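# Place small carton on raised block inside blue tape

## Task

Set the small carton onto the raised block so that no part of it extends beyond the blue tape outline, and leave the large carton undisturbed, since moving it reduces the result. The carton must rest there on its own, with the suction released and the tool moved away at the end; a carton still supported by the robot does not count.

## Robot and tools

Robot: one arm with a vacuum tool, no fingers. The tool has four suction cups on two air channels. Relative to the cup point, along its own axes, the cups are at x = -35 and +35 mm, with channel a at y = -70 mm and channel b at y = +70 mm. Each cup is 36 mm across, and the tool reaches 148 mm to each side along the cup point's y axis. The cups point along the cup point's +z axis. The cup point is the centre of the four cup rims when nothing is pressing on them.

Scene frame: the origin lies on the table top directly beneath the arm base. +z is up, and +y is to the left when facing along +x. The arm base may be tilted. All positions are in metres and quaternions are written w, x, y, z. The printed cup point position can be off, more so at long reach.

Row format, used by every moving tool: 9 numbers, x, y, z, qw, qx, qy, qz, suction_a, suction_b. x, y, z and the quaternion give an absolute target pose for the cup point in the scene frame, not an offset. suction_a and suction_b run from -1 to 1. +1 is full vacuum, about 75 kPa below ambient, and smaller values ask for that fraction of it. 0.01 or less switches the channel off, and each channel keeps its last setting. A row may carry 6 extra numbers from 0 to 1, one stiffness scale per joint in the order of the Joint positions line. Each scale lasts until you change it. To hold an orientation, repeat the same quaternion in every row rather than copying the drifted one from the last result.

execute_actions(actions): a list of up to 15 actions. Each action is a list of 1 to 15 rows, and each row lasts one control step of 1/30 s. If an action has fewer than 15 rows, its last row is held for the remaining steps. An action is rejected if its target lies more than 0.6 m from the cup point's starting position along any of the cup point's axes. If the first action fails that check, or any action is malformed, nothing runs. An empty list simply returns the current state and images. On every control step the command is clipped to within 100 mm and 16 degrees of the measured pose, so a distant target needs several actions. Position takes priority over orientation.

move(target, speed, stop_force, blocking): drives the cup point in a straight line toward one absolute target row. The tool values in that row are applied at the start. speed is in m/s, from 0.002 to 0.5, default 0.25, and rotation is limited to twice that value in rad/s. A path lasts 0.5 to 10 s and is cut off at 10 s. It does not avoid obstacles, and the real arm may lag, wander or overshoot its speed. stop_force is in N, from 13 to 80. The path ends when the wrist sensor sees that much extra push against the motion for 2 steps in a row. The arm then backs up 2 steps and holds. Use it only at very low speed, leave it out when lifting away from a surface, and do not rely on it during rotations. It cannot be used in the first 0.2 s of a scene or together with blocking=false. blocking=false returns after 0.5 s while the arm keeps moving. Check it with wait(0) or halt it with stop(). Other motion commands are refused until the move has ended. The result includes a 'move:' line with how the move ended: done, off_target, moving, held, fault, or contact, where contact means stop_force fired. It also reports limits (paced means the target was clipped, held means some steps were blocked) and the remaining distance to the target.

wait(seconds, 0 to 10): lets time pass while the last command is held. stop(): brakes a running move. zoom_image(camera, region [x0,y0,x1,y1] in pixels, at most 504x504): a closer look at cam_head_left, cam_head_right or cam_wrist, each 672x504. finished_scene(scene): ends that scene permanently and reports whether the task was achieved.

Result lines: the cup point position and quaternion, velocities, joint positions and torques, and the wrist force and torque along the cup point's axes. Wrist readings have noise and an offset of up to about 5 N and saturate near 100 N. Also reported are suction_measured_a/b and part_present_a/b. part_present turns 1 at 0.54 and back to 0 below 0.49. 'Hand target' is the pose the controller is currently driving toward. 'pose unreachable' means the clearance check changed or blocked the command.

Suggested order: find the two cartons, the raised block and the blue tape in the cameras. Line the cups up over the small carton's flat top, keeping them off its edges and seams. Turn on vacuum and lower slowly with stop_force. Confirm the seal from suction_measured or part_present. Lift, carry the carton clear of the large carton, and lower it slowly onto the block so its whole outline is inside the tape. Turn both channels off, raise the tool at least 15 mm and move away. Then finish.

Cautions: if one cup of a channel is uncovered, that channel takes all the pump flow and the other channel loses vacuum. A held part sits up to about 12 mm closer to the tool. Vacuum can lift a part before contact. A cup sealed on the table pins the tool until that channel is switched off. The arm is stiff, so pushing past contact can trigger a fault: 150 N of outside force or a joint torque limit stops the arm for 10 s. Torque limits are 306 N m for shoulder pan and lift, 139 for the elbow and 50.2 for each wrist joint. Motors overheat when holding loads for long: a warning appears at 70 °C and the brakes lock at 85 °C. Do not drop, slam or knock anything, and never let anything leave the table, which fails the task. Loose objects may be nudged now and then. Faster, smoother runs with less effort are better.

Each tool is called after "Call:" by a JSON object that holds its "name" and its "arguments".

## Session

Call:
{"name": "execute_actions", "arguments": {"actions": []}}

Scene clock: 0.00 s.
end_effector_position=(+0.6303, -0.0211, +0.4757) suction_measured_a=0.00 part_present_a=0 suction_measured_b=0.00 part_present_b=0 end_effector_quat_wxyz=(-0.002, +0.718, +0.696, +0.002) end_effector_velocity=(-0.000, +0.000, -0.000) end_effector_angular_velocity=(+0.001, +0.000, -0.000)
Joint positions: [-0.281 -1.704  1.855 -1.726 -1.572 -1.85 ]
Joint velocities: [ 0.    -0.     0.001 -0.     0.001  0.   ]
Joint torques (N m, as the arm reports them, + toward a larger angle): no reading
Wrist force (N, on the end effector, along its own x y z axes, offset not removed): no reading
Wrist torque (N m, same axes, about the end effector's origin, offset not removed): no reading
Hand target: +0.630, -0.021, +0.476; -0.002, +0.718, +0.696, +0.002
Joint stiffness scale: [1. 1. 1. 1. 1. 1.]

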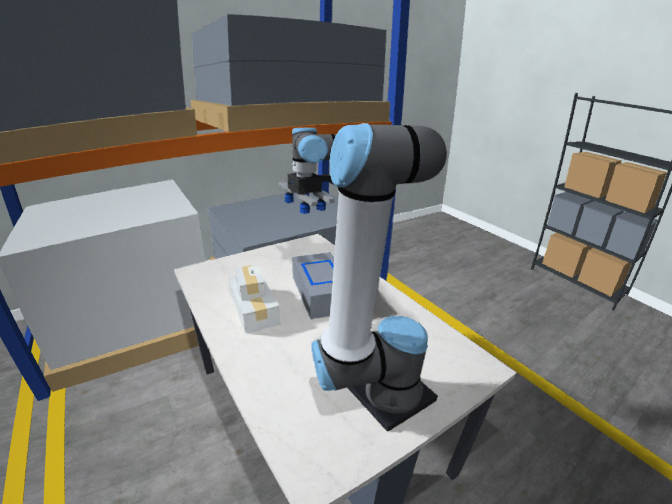

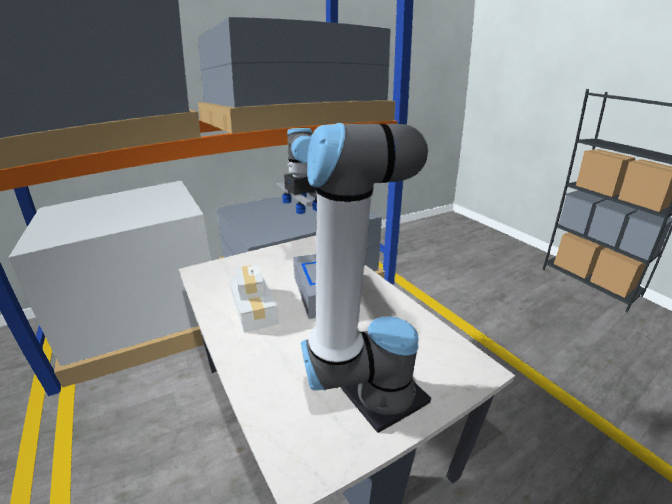

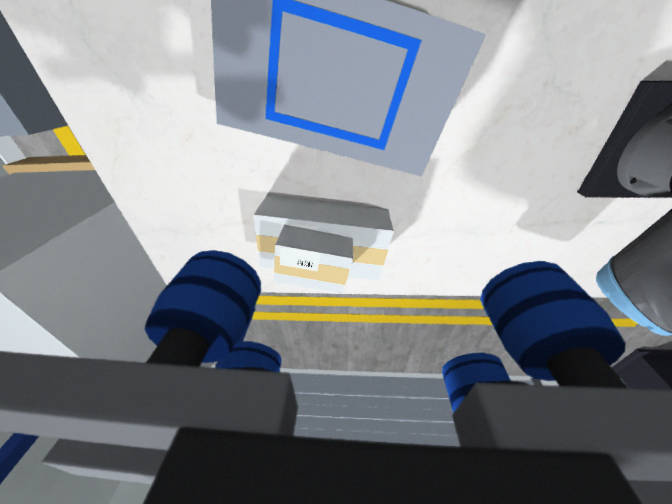

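Call:
{"name": "zoom_image", "arguments": {"camera": "cam_wrist", "region": [200, 0, 500, 300]}}

Call:
{"name": "zoom_image", "arguments": {"camera": "cam_head_left", "region": [200, 220, 380, 350]}}

Region (200, 0, 500, 300) of cam_wrist's 672x504 image, scaled by 1.680, with more detail than that image has.

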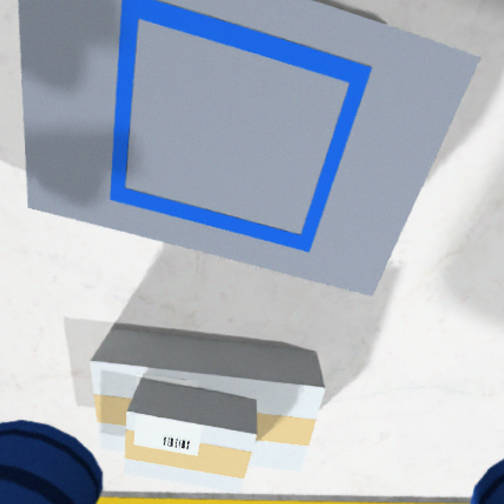

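Region (200, 220, 380, 350) of cam_head_left's 672x504 image, scaled by 2.800, with more detail than that image has.

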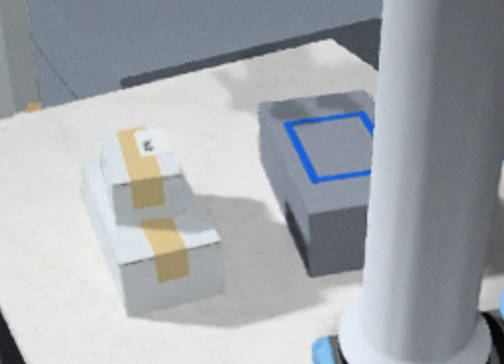

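Call:
{"name": "move", "arguments": {"target": [0.70, 0.06, 0.38, 0, 0.718, 0.696, 0, 0, 0], "speed": 0.25}}

Scene clock: 3.07 s.
end_effector_position=(+0.6990, +0.0595, +0.3774) suction_measured_a=0.00 part_present_a=0 suction_measured_b=0.00 part_present_b=0 end_effector_quat_wxyz=(-0.003, +0.718, +0.696, -0.001) end_effector_velocity=(+0.001, -0.000, +0.000) end_effector_angular_velocity=(-0.001, -0.004, -0.003)
Joint positions: [-0.134 -1.538  1.875 -1.907 -1.575 -1.701]
Joint velocities: [ 0.    -0.     0.    -0.005 -0.     0.003]
Joint torques (N m, as the arm reports them, + toward a larger angle): [  2.86 -59.54 -56.75  -6.65  -0.59   0.59]
Wrist force (N, on the end effector, along its own x y z axes, offset not removed): [-4.8 -5.7 -3.4]
Wrist torque (N m, same axes, about the end effector's origin, offset not removed): [-0.84 0.59 0.52]
Hand target: +0.700, +0.060, +0.380; -0.000, +0.718, +0.696, +0.000
Off the commanded pose: 0.003 m, 0 deg.
Joint stiffness scale: [1. 1. 1. 1. 1. 1.]
move: done
camera_calibration (this result's frames):
cam_wrist: T_world_to_cam=[[-0.998368, 0.0250444, -0.0513241, 0.726755], [-0.0110043, 0.797505, 0.603213, -0.228199], [0.0560382, 0.602793, -0.795927, 0.358771], [0, 0, 0, 1]] pos_world=[0.702953, -0.0524757, 0.460509]

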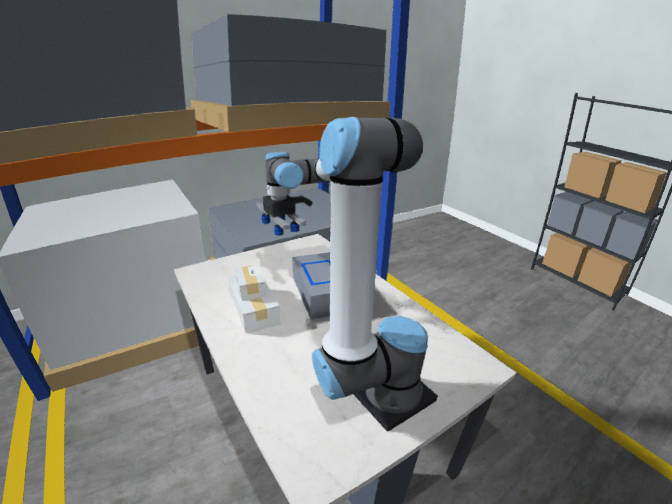

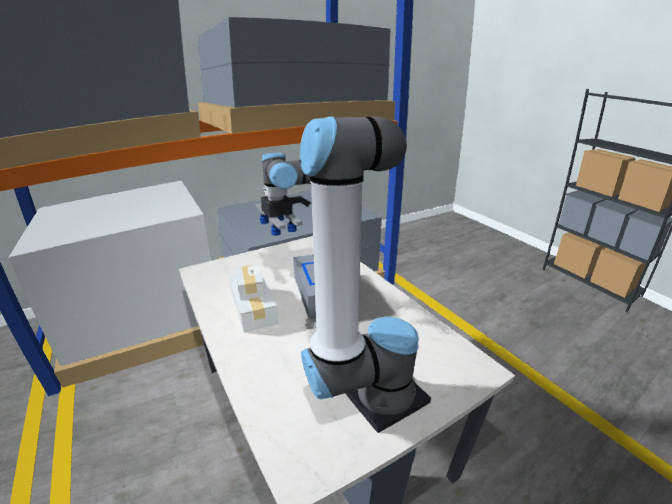

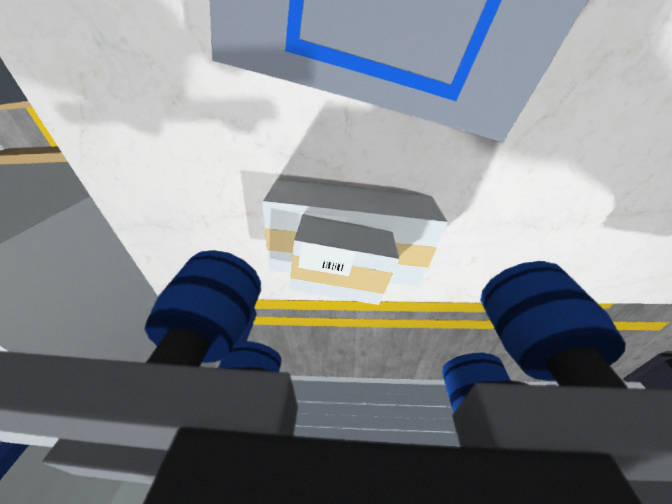

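Call:
{"name": "zoom_image", "arguments": {"camera": "cam_wrist", "region": [240, 160, 480, 320]}}

Region (240, 160, 480, 320) of cam_wrist's 672x504 image, scaled by 2.100, with more detail than that image has.

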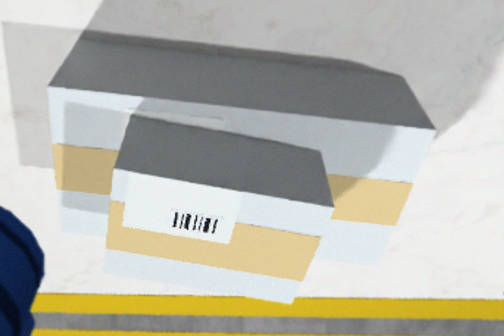

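Call:
{"name": "zoom_image", "arguments": {"camera": "cam_wrist", "region": [190, 0, 610, 160]}}

Region (190, 0, 610, 160) of cam_wrist's 672x504 image, scaled by 1.200, with more detail than that image has; it fills the top 192 rows of this view, and the rest is white.

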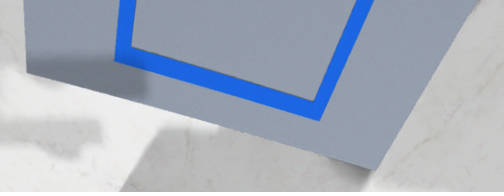

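Call:
{"name": "move", "arguments": {"target": [0.7017, 0.1376, 0.24, 0, 0.0976, 0.9952, 0, 0, 0], "speed": 0.35}}

Scene clock: 7.67 s.
end_effector_position=(+0.7040, +0.1358, +0.2419) suction_measured_a=0.00 part_present_a=0 suction_measured_b=0.00 part_present_b=0 end_effector_quat_wxyz=(+0.001, +0.100, +0.995, -0.000) end_effector_velocity=(+0.001, -0.000, +0.001) end_effector_angular_velocity=(-0.000, -0.003, +0.012)
Joint positions: [-0.023 -1.408  1.998 -2.167 -1.578 -2.992]
Joint velocities: [-0.    -0.     0.    -0.003  0.    -0.012]
Joint torques (N m, as the arm reports them, + toward a larger angle): [  4.44 -64.78 -44.38  -6.51   0.31  -0.97]
Wrist force (N, on the end effector, along its own x y z axes, offset not removed): [-0.2 -0.4 -3.6]
Wrist torque (N m, same axes, about the end effector's origin, offset not removed): [-0.22 -0.11 0.38]
Hand target: +0.702, +0.138, +0.240; +0.000, +0.098, +0.995, +0.000
Off the commanded pose: 0.003 m, 0 deg.
Joint stiffness scale: [1. 1. 1. 1. 1. 1.]
move: done
camera_calibration (this result's frames):
cam_wrist: T_world_to_cam=[[-0.192161, -0.979776, -0.0558011, 0.292802], [-0.791246, 0.121048, 0.599397, 0.434783], [-0.58052, 0.159334, -0.798504, 0.713598], [0, 0, 0, 1]] pos_world=[0.814543, 0.12055, 0.325542]

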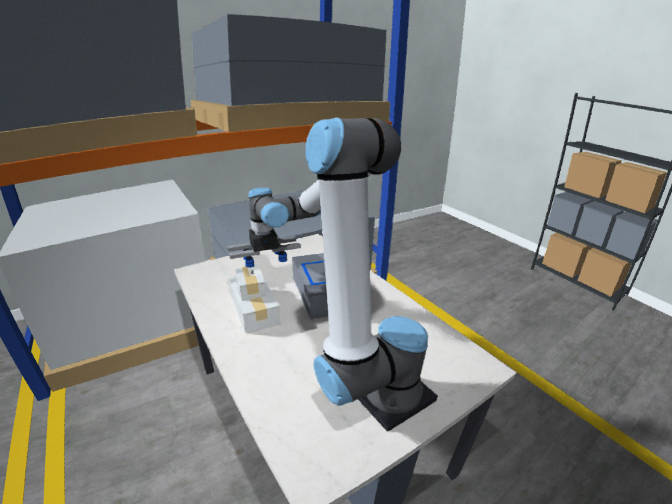

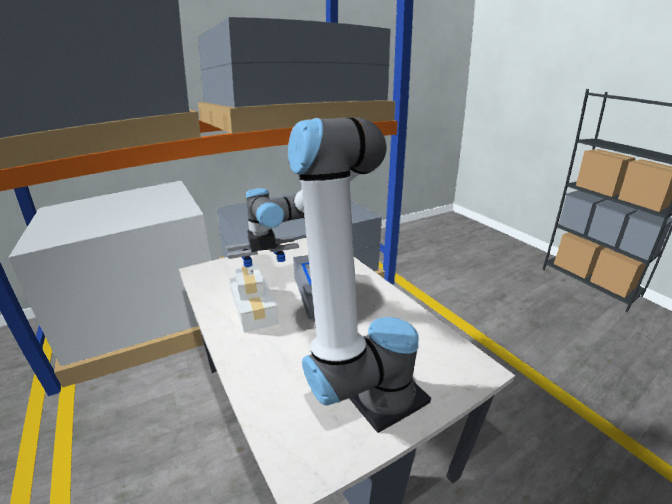

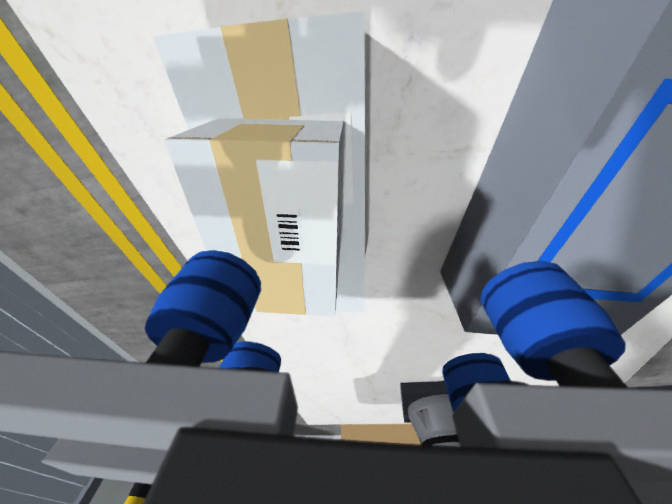

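Call:
{"name": "zoom_image", "arguments": {"camera": "cam_wrist", "region": [140, 110, 380, 330]}}

Region (140, 110, 380, 330) of cam_wrist's 672x504 image, scaled by 2.100, with more detail than that image has; it fills the top 462 rows of this view, and the rest is white.

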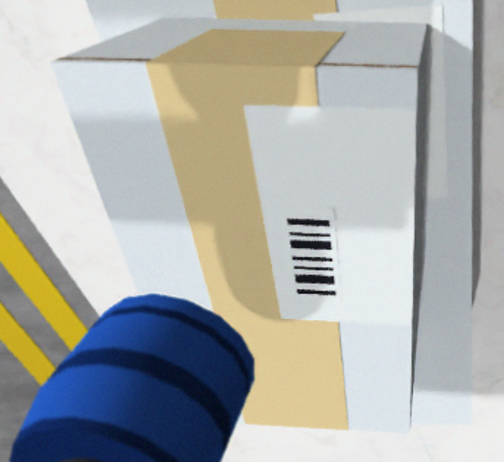

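Call:
{"name": "move", "arguments": {"target": [0.7035, 0.1304, 0.19, 0, 0.1054, 0.9944, 0, 0, 0], "speed": 0.12}}

Call:
{"name": "move", "arguments": {"target": [0.7035, 0.1304, 0.165, 0, 0.1054, 0.9944, 0, 0, 1], "speed": 0.015, "stop_force": 15}}

Scene clock: 9.37 s.
end_effector_position=(+0.7039, +0.1318, +0.1898) suction_measured_a=0.00 part_present_a=0 suction_measured_b=0.00 part_present_b=0 end_effector_quat_wxyz=(-0.001, +0.104, +0.995, -0.000) end_effector_velocity=(+0.003, -0.000, +0.002) end_effector_angular_velocity=(-0.001, -0.013, -0.000)
Joint positions: [-0.029 -1.351  2.04  -2.261 -1.578 -2.99 ]
Joint velocities: [-0.    -0.001  0.    -0.013  0.     0.   ]
Joint torques (N m, as the arm reports them, + toward a larger angle): [ -0.31 -67.84 -42.82  -6.72  -0.12   0.72]
Wrist force (N, on the end effector, along its own x y z axes, offset not removed): [-3.4 2.5 0.7]
Wrist torque (N m, same axes, about the end effector's origin, offset not removed): [0.32 0.49 0.56]
Hand target: +0.704, +0.130, +0.190; -0.000, +0.105, +0.994, -0.000
Off the commanded pose: 0.001 m, 0 deg.
Joint stiffness scale: [1. 1. 1. 1. 1. 1.]
move: done
camera_calibration (this result's frames):
cam_wrist: T_world_to_cam=[[-0.200157, -0.978201, -0.0553145, 0.291253], [-0.787901, 0.127147, 0.602533, 0.462677], [-0.582365, 0.164184, -0.796175, 0.672807], [0, 0, 0, 1]] pos_world=[0.814659, 0.115612, 0.273004]

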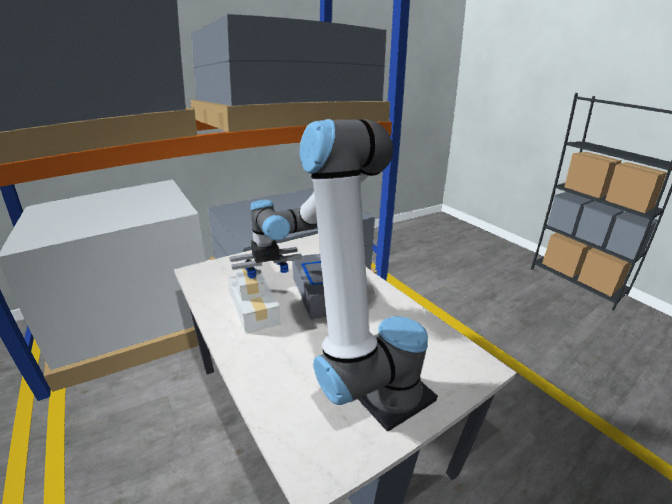

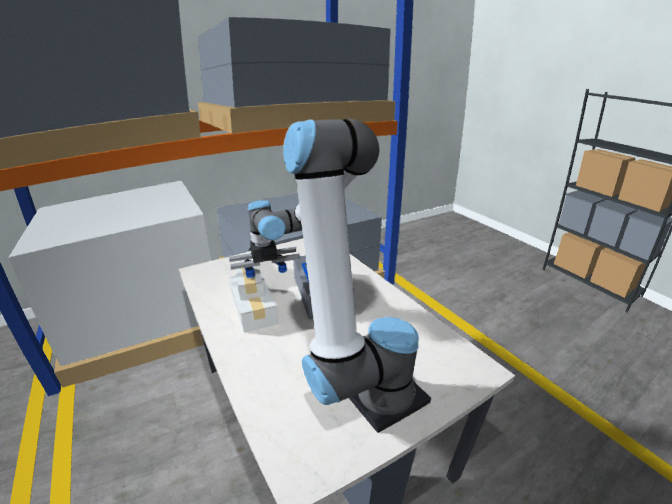

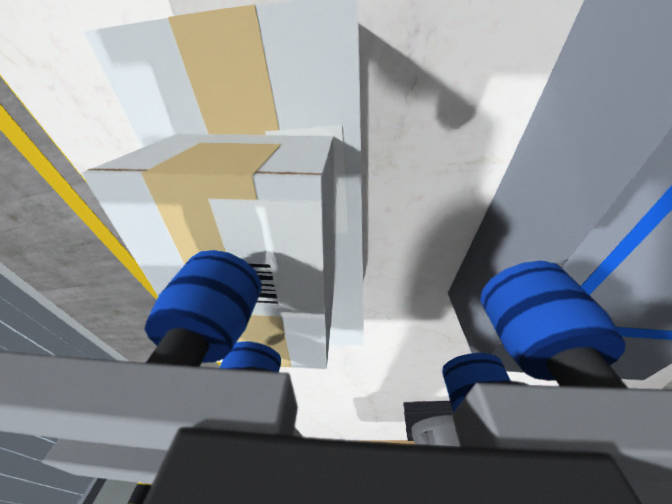

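Scene clock: 11.23 s.
end_effector_position=(+0.7048, +0.1318, +0.1680) suction_measured_a=0.00 part_present_a=0 suction_measured_b=0.89 part_present_b=1 end_effector_quat_wxyz=(+0.002, +0.104, +0.995, -0.000) end_effector_velocity=(+0.002, +0.000, +0.001) end_effector_angular_velocity=(+0.001, -0.010, +0.000)
Joint positions: [-0.029 -1.325  2.057 -2.309 -1.578 -2.99 ]
Joint velocities: [ 0.    -0.     0.    -0.01   0.002 -0.   ]
Joint torques (N m, as the arm reports them, + toward a larger angle): [ -0.11 -68.78 -43.32  -7.03   0.4    0.21]
Wrist force (N, on the end effector, along its own x y z axes, offset not removed): [-0.3 -3.5 9.4]
Wrist torque (N m, same axes, about the end effector's origin, offset not removed): [0.07 -0.08 0.40]
Hand target: +0.704, +0.130, +0.165; -0.000, +0.105, +0.994, -0.000
Off the commanded pose: 0.004 m, 0 deg.
Joint stiffness scale: [1. 1. 1. 1. 1. 1.]
move: off_target
camera_calibration (this result's frames):
cam_wrist: T_world_to_cam=[[-0.200096, -0.978157, -0.0563149, 0.290391], [-0.7908, 0.127301, 0.59869, 0.479235], [-0.578444, 0.164329, -0.798998, 0.65362], [0, 0, 0, 1]] pos_world=[0.815167, 0.115632, 0.251681]

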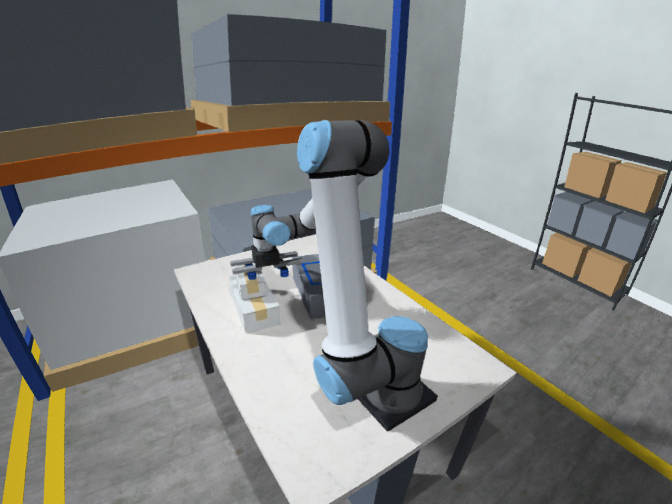

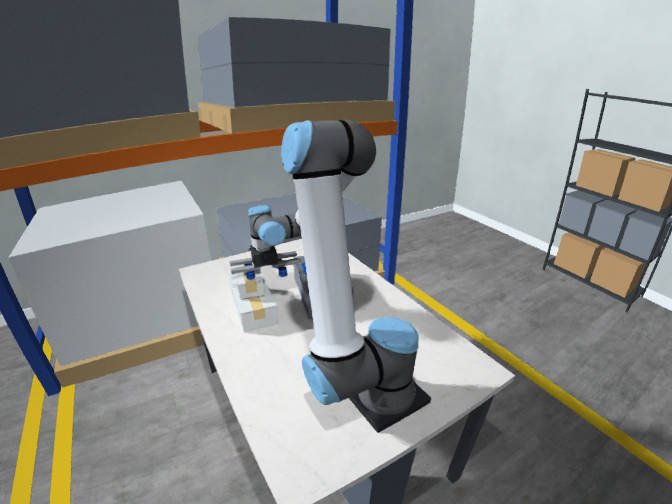

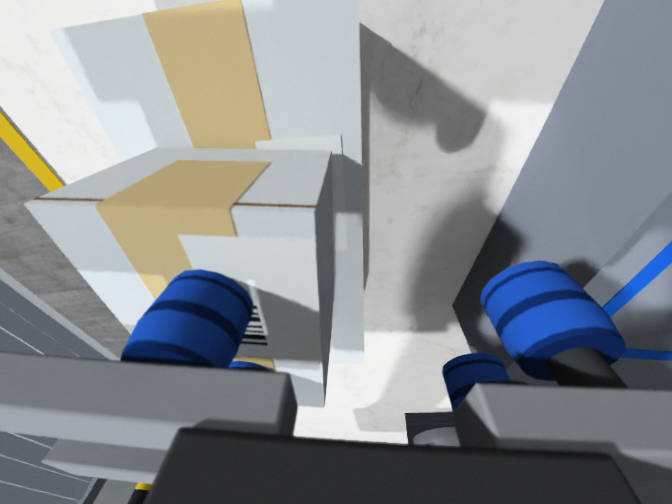

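Call:
{"name": "move", "arguments": {"target": [0.7045, 0.1315, 0.235, 0, 0.1054, 0.9944, 0, 0, 1], "speed": 0.1}}

Call:
{"name": "move", "arguments": {"target": [0.6395, -0.1838, 0.235, 0, 0.1262, 0.9920, 0, 0, 1], "speed": 0.2}}

Scene clock: 12.83 s.
end_effector_position=(+0.7031, +0.1315, +0.2340) suction_measured_a=0.00 part_present_a=0 suction_measured_b=0.93 part_present_b=1 end_effector_quat_wxyz=(-0.000, +0.105, +0.994, -0.000) end_effector_velocity=(-0.003, +0.000, -0.001) end_effector_angular_velocity=(+0.001, +0.010, +0.001)
Joint positions: [-0.029 -1.402  2.007 -2.179 -1.578 -2.988]
Joint velocities: [ 0.    -0.001  0.     0.011  0.001 -0.001]
Joint torques (N m, as the arm reports them, + toward a larger angle): [  0.11 -67.69 -54.33  -5.87   0.51   0.29]
Wrist force (N, on the end effector, along its own x y z axes, offset not removed): [-3.0 1.9 5.0]
Wrist torque (N m, same axes, about the end effector's origin, offset not removed): [0.73 0.27 0.47]
Hand target: +0.704, +0.132, +0.235; +0.000, +0.105, +0.994, -0.000
Off the commanded pose: 0.002 m, 0 deg.
Joint stiffness scale: [1. 1. 1. 1. 1. 1.]
move: done
camera_calibration (this result's frames):
cam_wrist: T_world_to_cam=[[-0.202304, -0.977729, -0.0558523, 0.294827], [-0.788618, 0.12883, 0.601236, 0.436042], [-0.580651, 0.165679, -0.797117, 0.706432], [0, 0, 0, 1]] pos_world=[0.813705, 0.115045, 0.317411]

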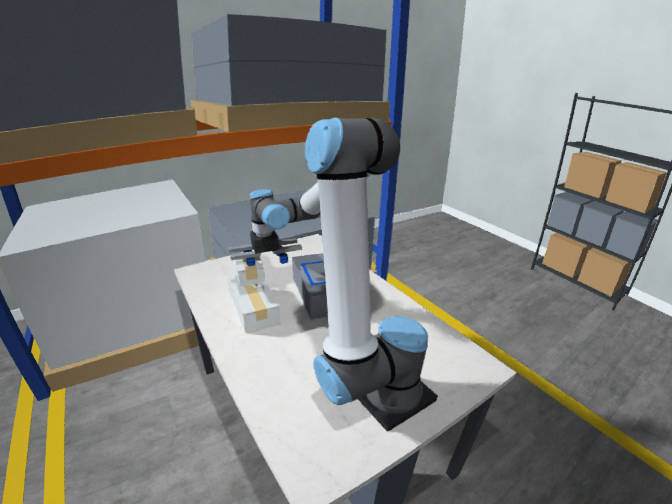

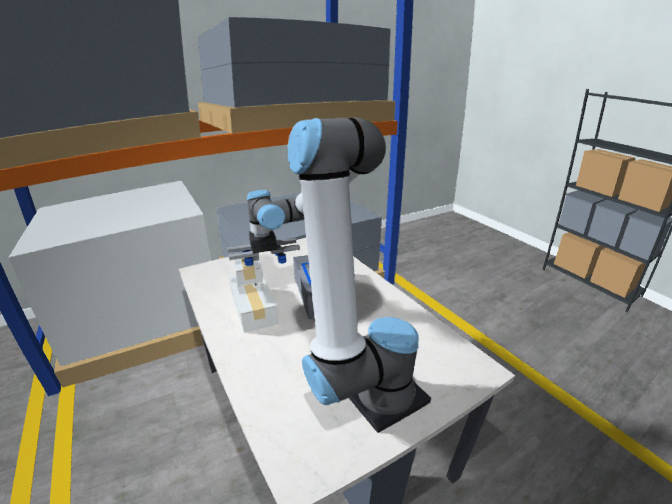

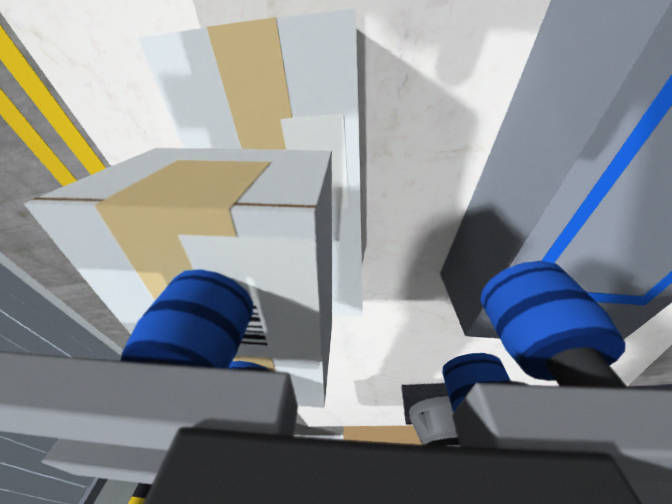

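Scene clock: 14.93 s.
end_effector_position=(+0.6387, -0.1849, +0.2359) suction_measured_a=0.00 part_present_a=0 suction_measured_b=0.93 part_present_b=1 end_effector_quat_wxyz=(+0.000, +0.128, +0.992, -0.001) end_effector_velocity=(+0.000, -0.001, +0.000) end_effector_angular_velocity=(-0.001, -0.000, +0.013)
Joint positions: [-0.515 -1.486  2.099 -2.19  -1.578 -3.428]
Joint velocities: [-0.    -0.    -0.001 -0.    -0.001 -0.013]
Joint torques (N m, as the arm reports them, + toward a larger angle): [  1.12 -59.84 -49.77  -6.9    1.13  -0.73]
Wrist force (N, on the end effector, along its own x y z axes, offset not removed): [-3.8 -3.2 5.4]
Wrist torque (N m, same axes, about the end effector's origin, offset not removed): [-0.08 0.59 0.38]
Hand target: +0.639, -0.184, +0.235; -0.000, +0.126, +0.992, -0.001
Off the commanded pose: 0.002 m, 0 deg.
Joint stiffness scale: [1. 1. 1. 1. 1. 1.]
move: done
camera_calibration (this result's frames):
cam_wrist: T_world_to_cam=[[-0.247294, -0.967477, -0.0532422, 0.00263078], [-0.781714, 0.166741, 0.600933, 0.427533], [-0.572511, 0.190227, -0.797524, 0.722334], [0, 0, 0, 1]] pos_world=[0.748404, -0.206149, 0.3193]

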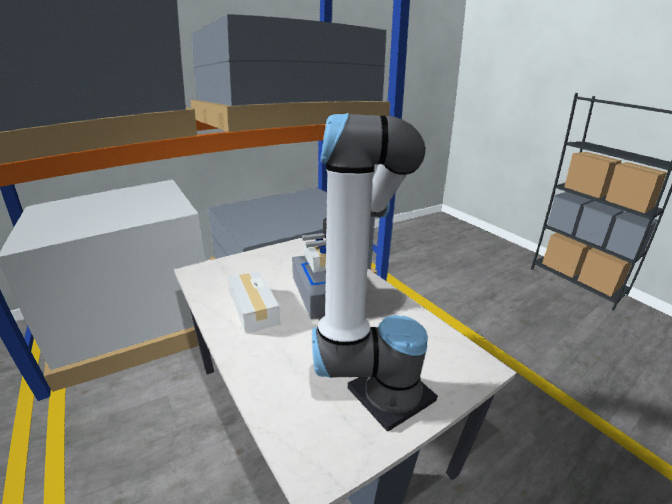

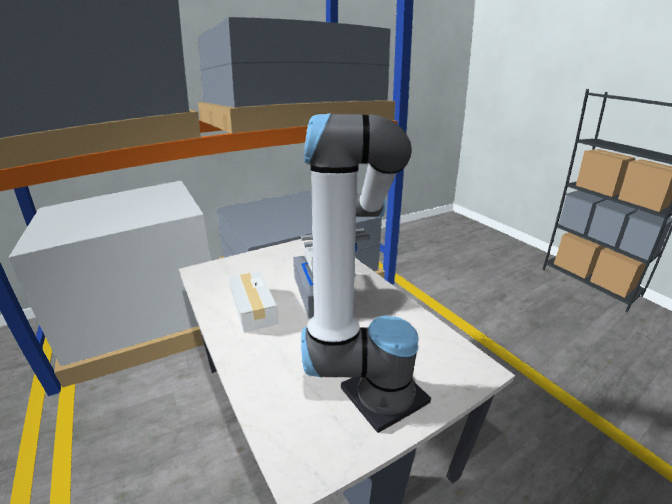

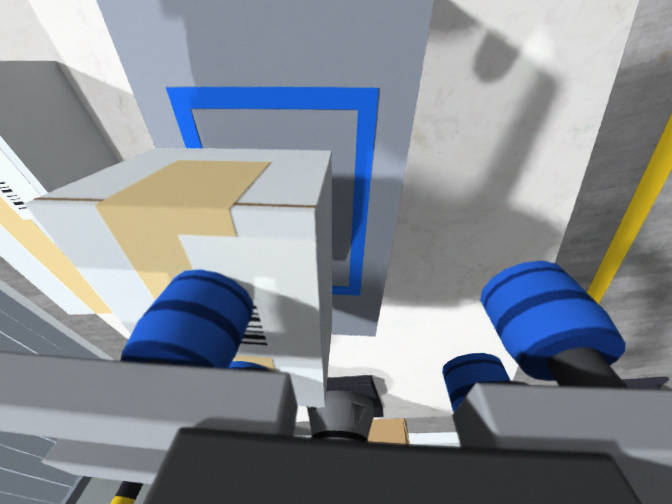

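Call:
{"name": "move", "arguments": {"target": [0.6415, -0.193, 0.20, 0, 0.1262, 0.9920, 0, 0, 1], "speed": 0.08}}

Call:
{"name": "zoom_image", "arguments": {"camera": "cam_wrist", "region": [60, 60, 460, 360]}}

Scene clock: 16.40 s.
end_effector_position=(+0.6428, -0.1924, +0.2007) suction_measured_a=0.00 part_present_a=0 suction_measured_b=0.93 part_present_b=1 end_effector_quat_wxyz=(-0.000, +0.126, +0.992, -0.000) end_effector_velocity=(+0.001, -0.001, +0.001) end_effector_angular_velocity=(-0.004, -0.006, +0.002)
Joint positions: [-0.523 -1.436  2.118 -2.258 -1.576 -3.44 ]
Joint velocities: [-0.    -0.     0.001 -0.007 -0.    -0.003]
Joint torques (N m, as the arm reports them, + toward a larger angle): [ -1.88 -64.21 -44.82  -6.94   1.19  -0.98]
Wrist force (N, on the end effector, along its own x y z axes, offset not removed): [0.2 -2.2 7.3]
Wrist torque (N m, same axes, about the end effector's origin, offset not removed): [-0.13 0.03 0.35]
Hand target: +0.642, -0.193, +0.200; -0.000, +0.126, +0.992, -0.000
Off the commanded pose: 0.002 m, 0 deg.
Joint stiffness scale: [1. 1. 1. 1. 1. 1.]
move: done
camera_calibration (this result's frames):
cam_wrist: T_world_to_cam=[[-0.243182, -0.968412, -0.0551335, -0.00800445], [-0.782174, 0.162166, 0.601586, 0.452429], [-0.573643, 0.189419, -0.796903, 0.698537], [0, 0, 0, 1]] pos_world=[0.752643, -0.213436, 0.28405]

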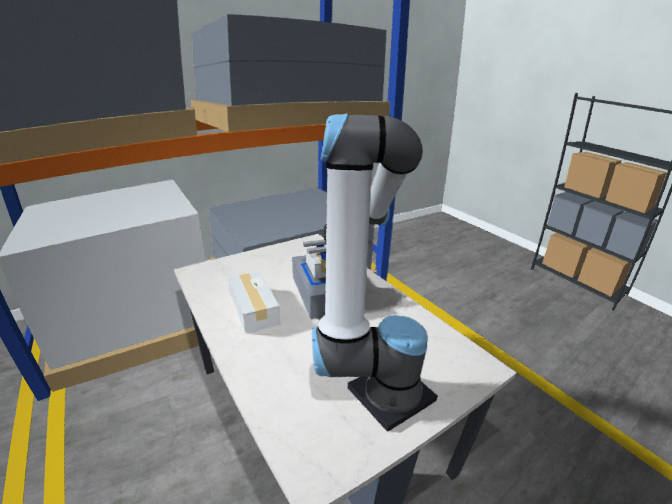

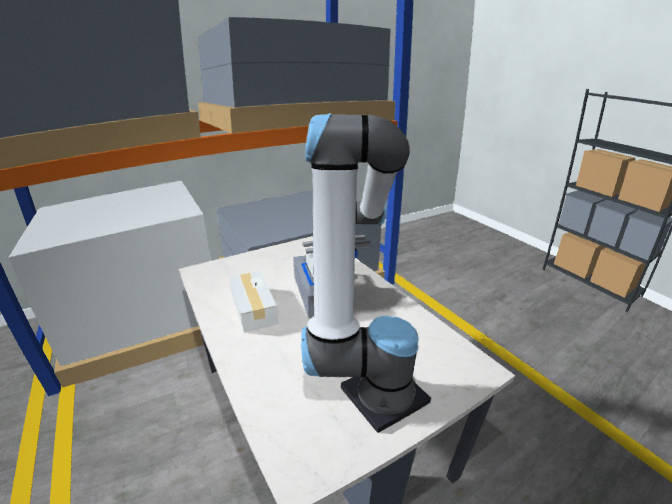

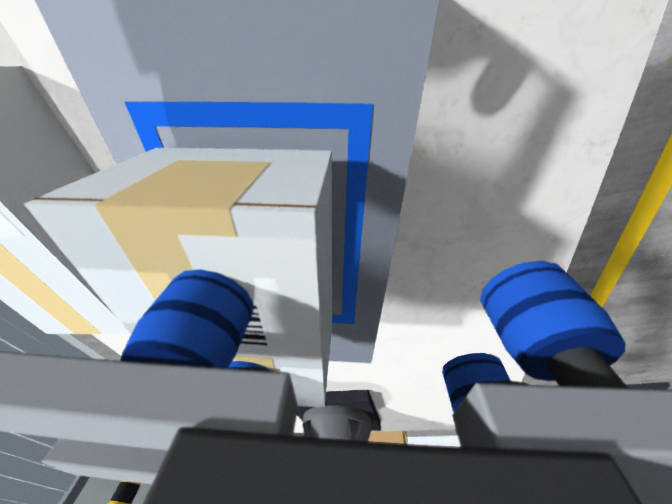

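Region (60, 60, 460, 360) of cam_wrist's 672x504 image, scaled by 1.260, with more detail than that image has; it fills the top 378 rows of this view, and the rest is white.

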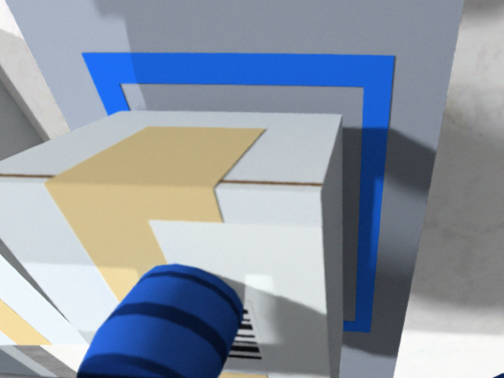

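Call:
{"name": "move", "arguments": {"target": [0.6415, -0.193, 0.176, 0, 0.1262, 0.9920, 0, 0, 1], "speed": 0.015, "stop_force": 13}}

Scene clock: 18.60 s.
end_effector_position=(+0.6450, -0.1935, +0.1841) suction_measured_a=0.00 part_present_a=0 suction_measured_b=0.93 part_present_b=1 end_effector_quat_wxyz=(+0.004, +0.125, +0.992, -0.002) end_effector_velocity=(+0.001, -0.000, -0.000) end_effector_angular_velocity=(-0.001, -0.004, +0.001)
Joint positions: [-0.523 -1.414  2.132 -2.304 -1.575 -3.441]
Joint velocities: [ 0.     0.     0.001 -0.006  0.001 -0.001]
Joint torques (N m, as the arm reports them, + toward a larger angle): [ -1.63 -53.6  -39.09  -8.1    0.28  -0.41]
Wrist force (N, on the end effector, along its own x y z axes, offset not removed): [4.5 -2.2 -6.5]
Wrist torque (N m, same axes, about the end effector's origin, offset not removed): [-1.13 1.57 0.03]
Hand target: +0.642, -0.193, +0.176; -0.000, +0.126, +0.992, +0.000
Off the commanded pose: 0.009 m, 1 deg.
Joint stiffness scale: [1. 1. 1. 1. 1. 1.]
move: off_target
camera_calibration (this result's frames):
cam_wrist: T_world_to_cam=[[-0.241924, -0.968856, -0.0528297, -0.0107392], [-0.787618, 0.164287, 0.593858, 0.469656], [-0.566684, 0.185278, -0.802834, 0.682591], [0, 0, 0, 1]] pos_world=[0.754125, -0.214033, 0.268531]

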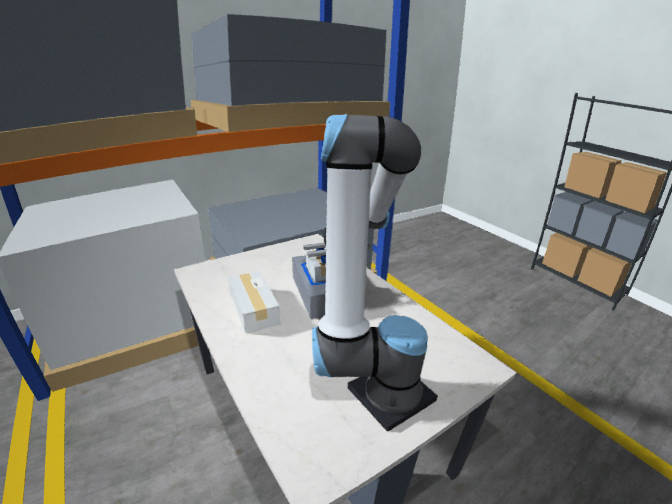

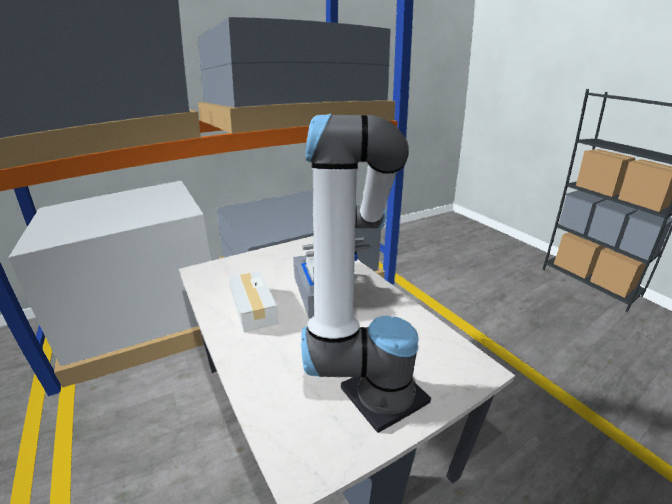

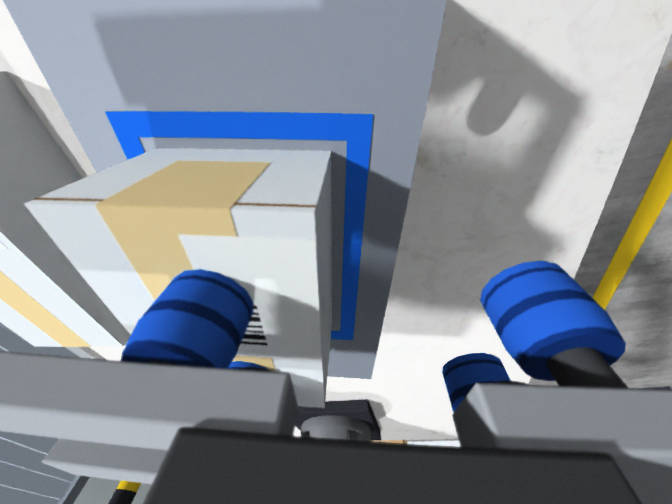

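Resting inside the outline. Release, relieve the press, then lift away.

Call:
{"name": "execute_actions", "arguments": {"actions": [[[0.645,-0.1935,0.186,0,0.1262,0.9920,0,0,0]],[[0.645,-0.1935,0.186,0,0.1262,0.9920,0,0,0]]]}}

Call:
{"name": "move", "arguments": {"target": [0.66, -0.21, 0.30, 0, 0.1262, 0.9920, 0, 0, 0], "speed": 0.15}}

Scene clock: 19.93 s.
end_effector_position=(+0.6459, -0.1938, +0.1907) suction_measured_a=0.00 part_present_a=0 suction_measured_b=0.00 part_present_b=0 end_effector_quat_wxyz=(+0.004, +0.125, +0.992, -0.002) end_effector_velocity=(+0.000, +0.000, -0.000) end_effector_angular_velocity=(+0.001, -0.000, +0.001)
Joint positions: [-0.523 -1.421  2.125 -2.29  -1.575 -3.441]
Joint velocities: [ 0.     0.001 -0.     0.     0.001 -0.001]
Joint torques (N m, as the arm reports them, + toward a larger angle): [ -0.5  -51.39 -42.86  -4.85  -0.32   0.55]
Wrist force (N, on the end effector, along its own x y z axes, offset not removed): [1.7 -4.0 -13.6]
Wrist torque (N m, same axes, about the end effector's origin, offset not removed): [-1.38 0.30 0.13]
Hand target: +0.645, -0.193, +0.186; +0.000, +0.126, +0.992, -0.000
Off the commanded pose: 0.005 m, 1 deg.
Joint stiffness scale: [1. 1. 1. 1. 1. 1.]
camera_calibration (this result's frames):
cam_wrist: T_world_to_cam=[[-0.241978, -0.968781, -0.0539404, -0.0102228], [-0.787417, 0.163587, 0.594318, 0.466149], [-0.56694, 0.186286, -0.802419, 0.688696], [0, 0, 0, 1]] pos_world=[0.755029, -0.214454, 0.275031]

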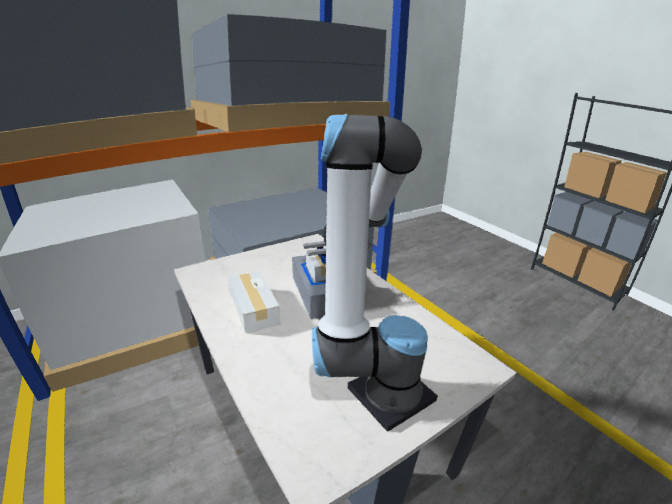

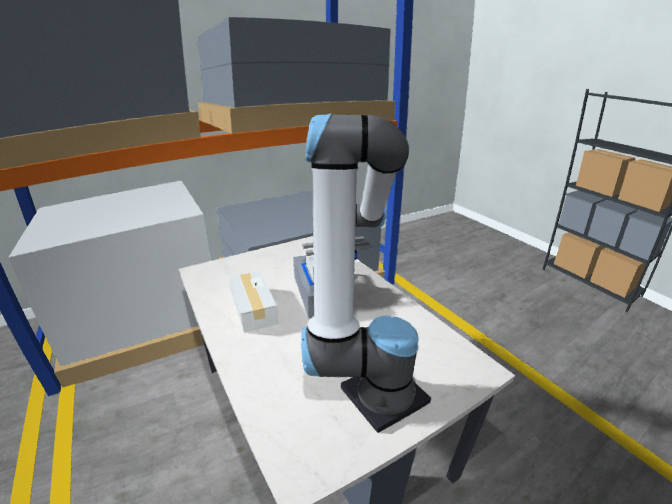

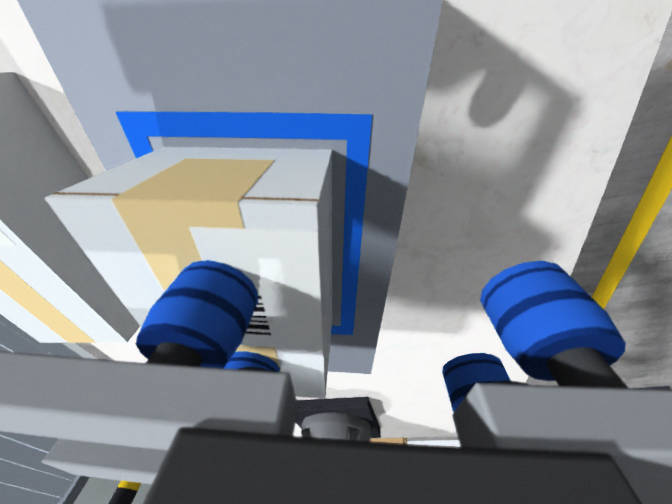

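Scene clock: 21.17 s.
end_effector_position=(+0.6597, -0.2074, +0.2997) suction_measured_a=0.00 part_present_a=0 suction_measured_b=0.00 part_present_b=0 end_effector_quat_wxyz=(+0.001, +0.125, +0.992, -0.000) end_effector_velocity=(-0.004, +0.002, -0.002) end_effector_angular_velocity=(+0.007, +0.014, +0.002)
Joint positions: [-0.529 -1.505  1.988 -2.061 -1.575 -3.446]
Joint velocities: [-0.    -0.     0.     0.015 -0.001 -0.002]
Joint torques (N m, as the arm reports them, + toward a larger angle): [ -1.61 -54.97 -51.98  -5.45  -0.56  -0.77]
Wrist force (N, on the end effector, along its own x y z axes, offset not removed): [3.5 -3.4 2.8]
Wrist torque (N m, same axes, about the end effector's origin, offset not removed): [-0.30 -0.15 0.29]
Hand target: +0.660, -0.210, +0.300; -0.000, +0.126, +0.992, -0.000
Off the commanded pose: 0.003 m, 0 deg.
Joint stiffness scale: [1. 1. 1. 1. 1. 1.]
move: done
camera_calibration (this result's frames):
cam_wrist: T_world_to_cam=[[-0.242346, -0.968563, -0.0561526, -0.0131986], [-0.783578, 0.161276, 0.599996, 0.409699], [-0.572078, 0.189407, -0.79803, 0.789244], [0, 0, 0, 1]] pos_world=[0.769342, -0.228346, 0.383281]

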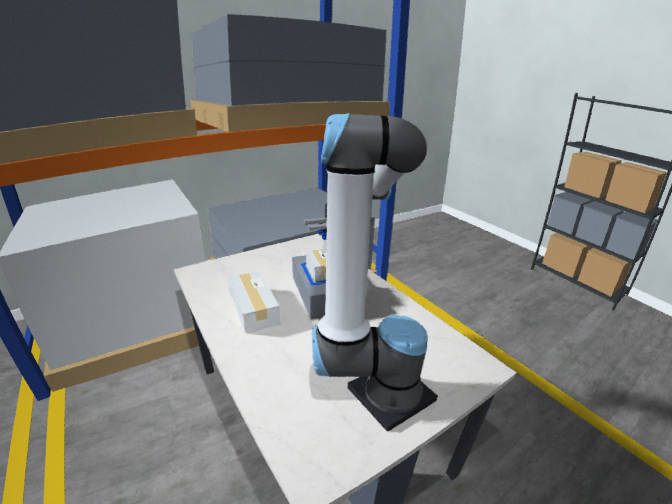

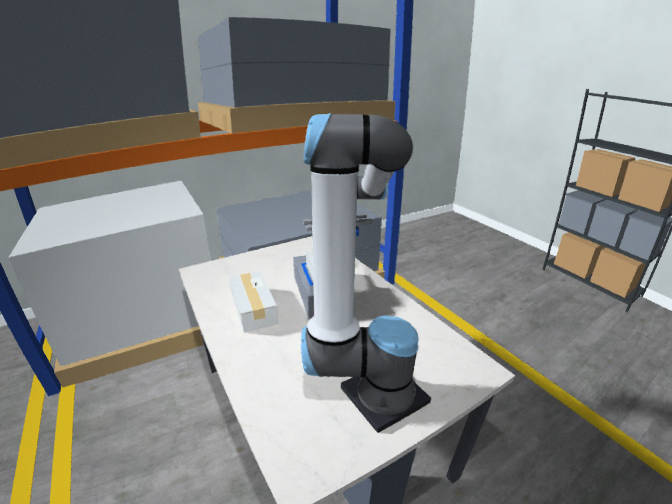

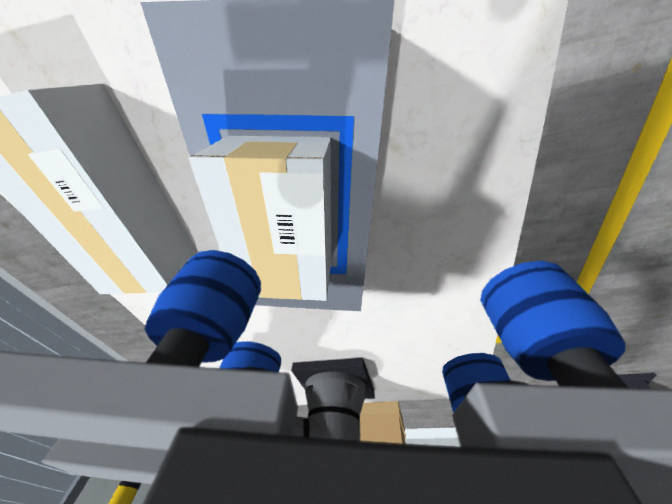

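Call:
{"name": "finished_scene", "arguments": {"scene": 1}}

The scene is finished: the task was done.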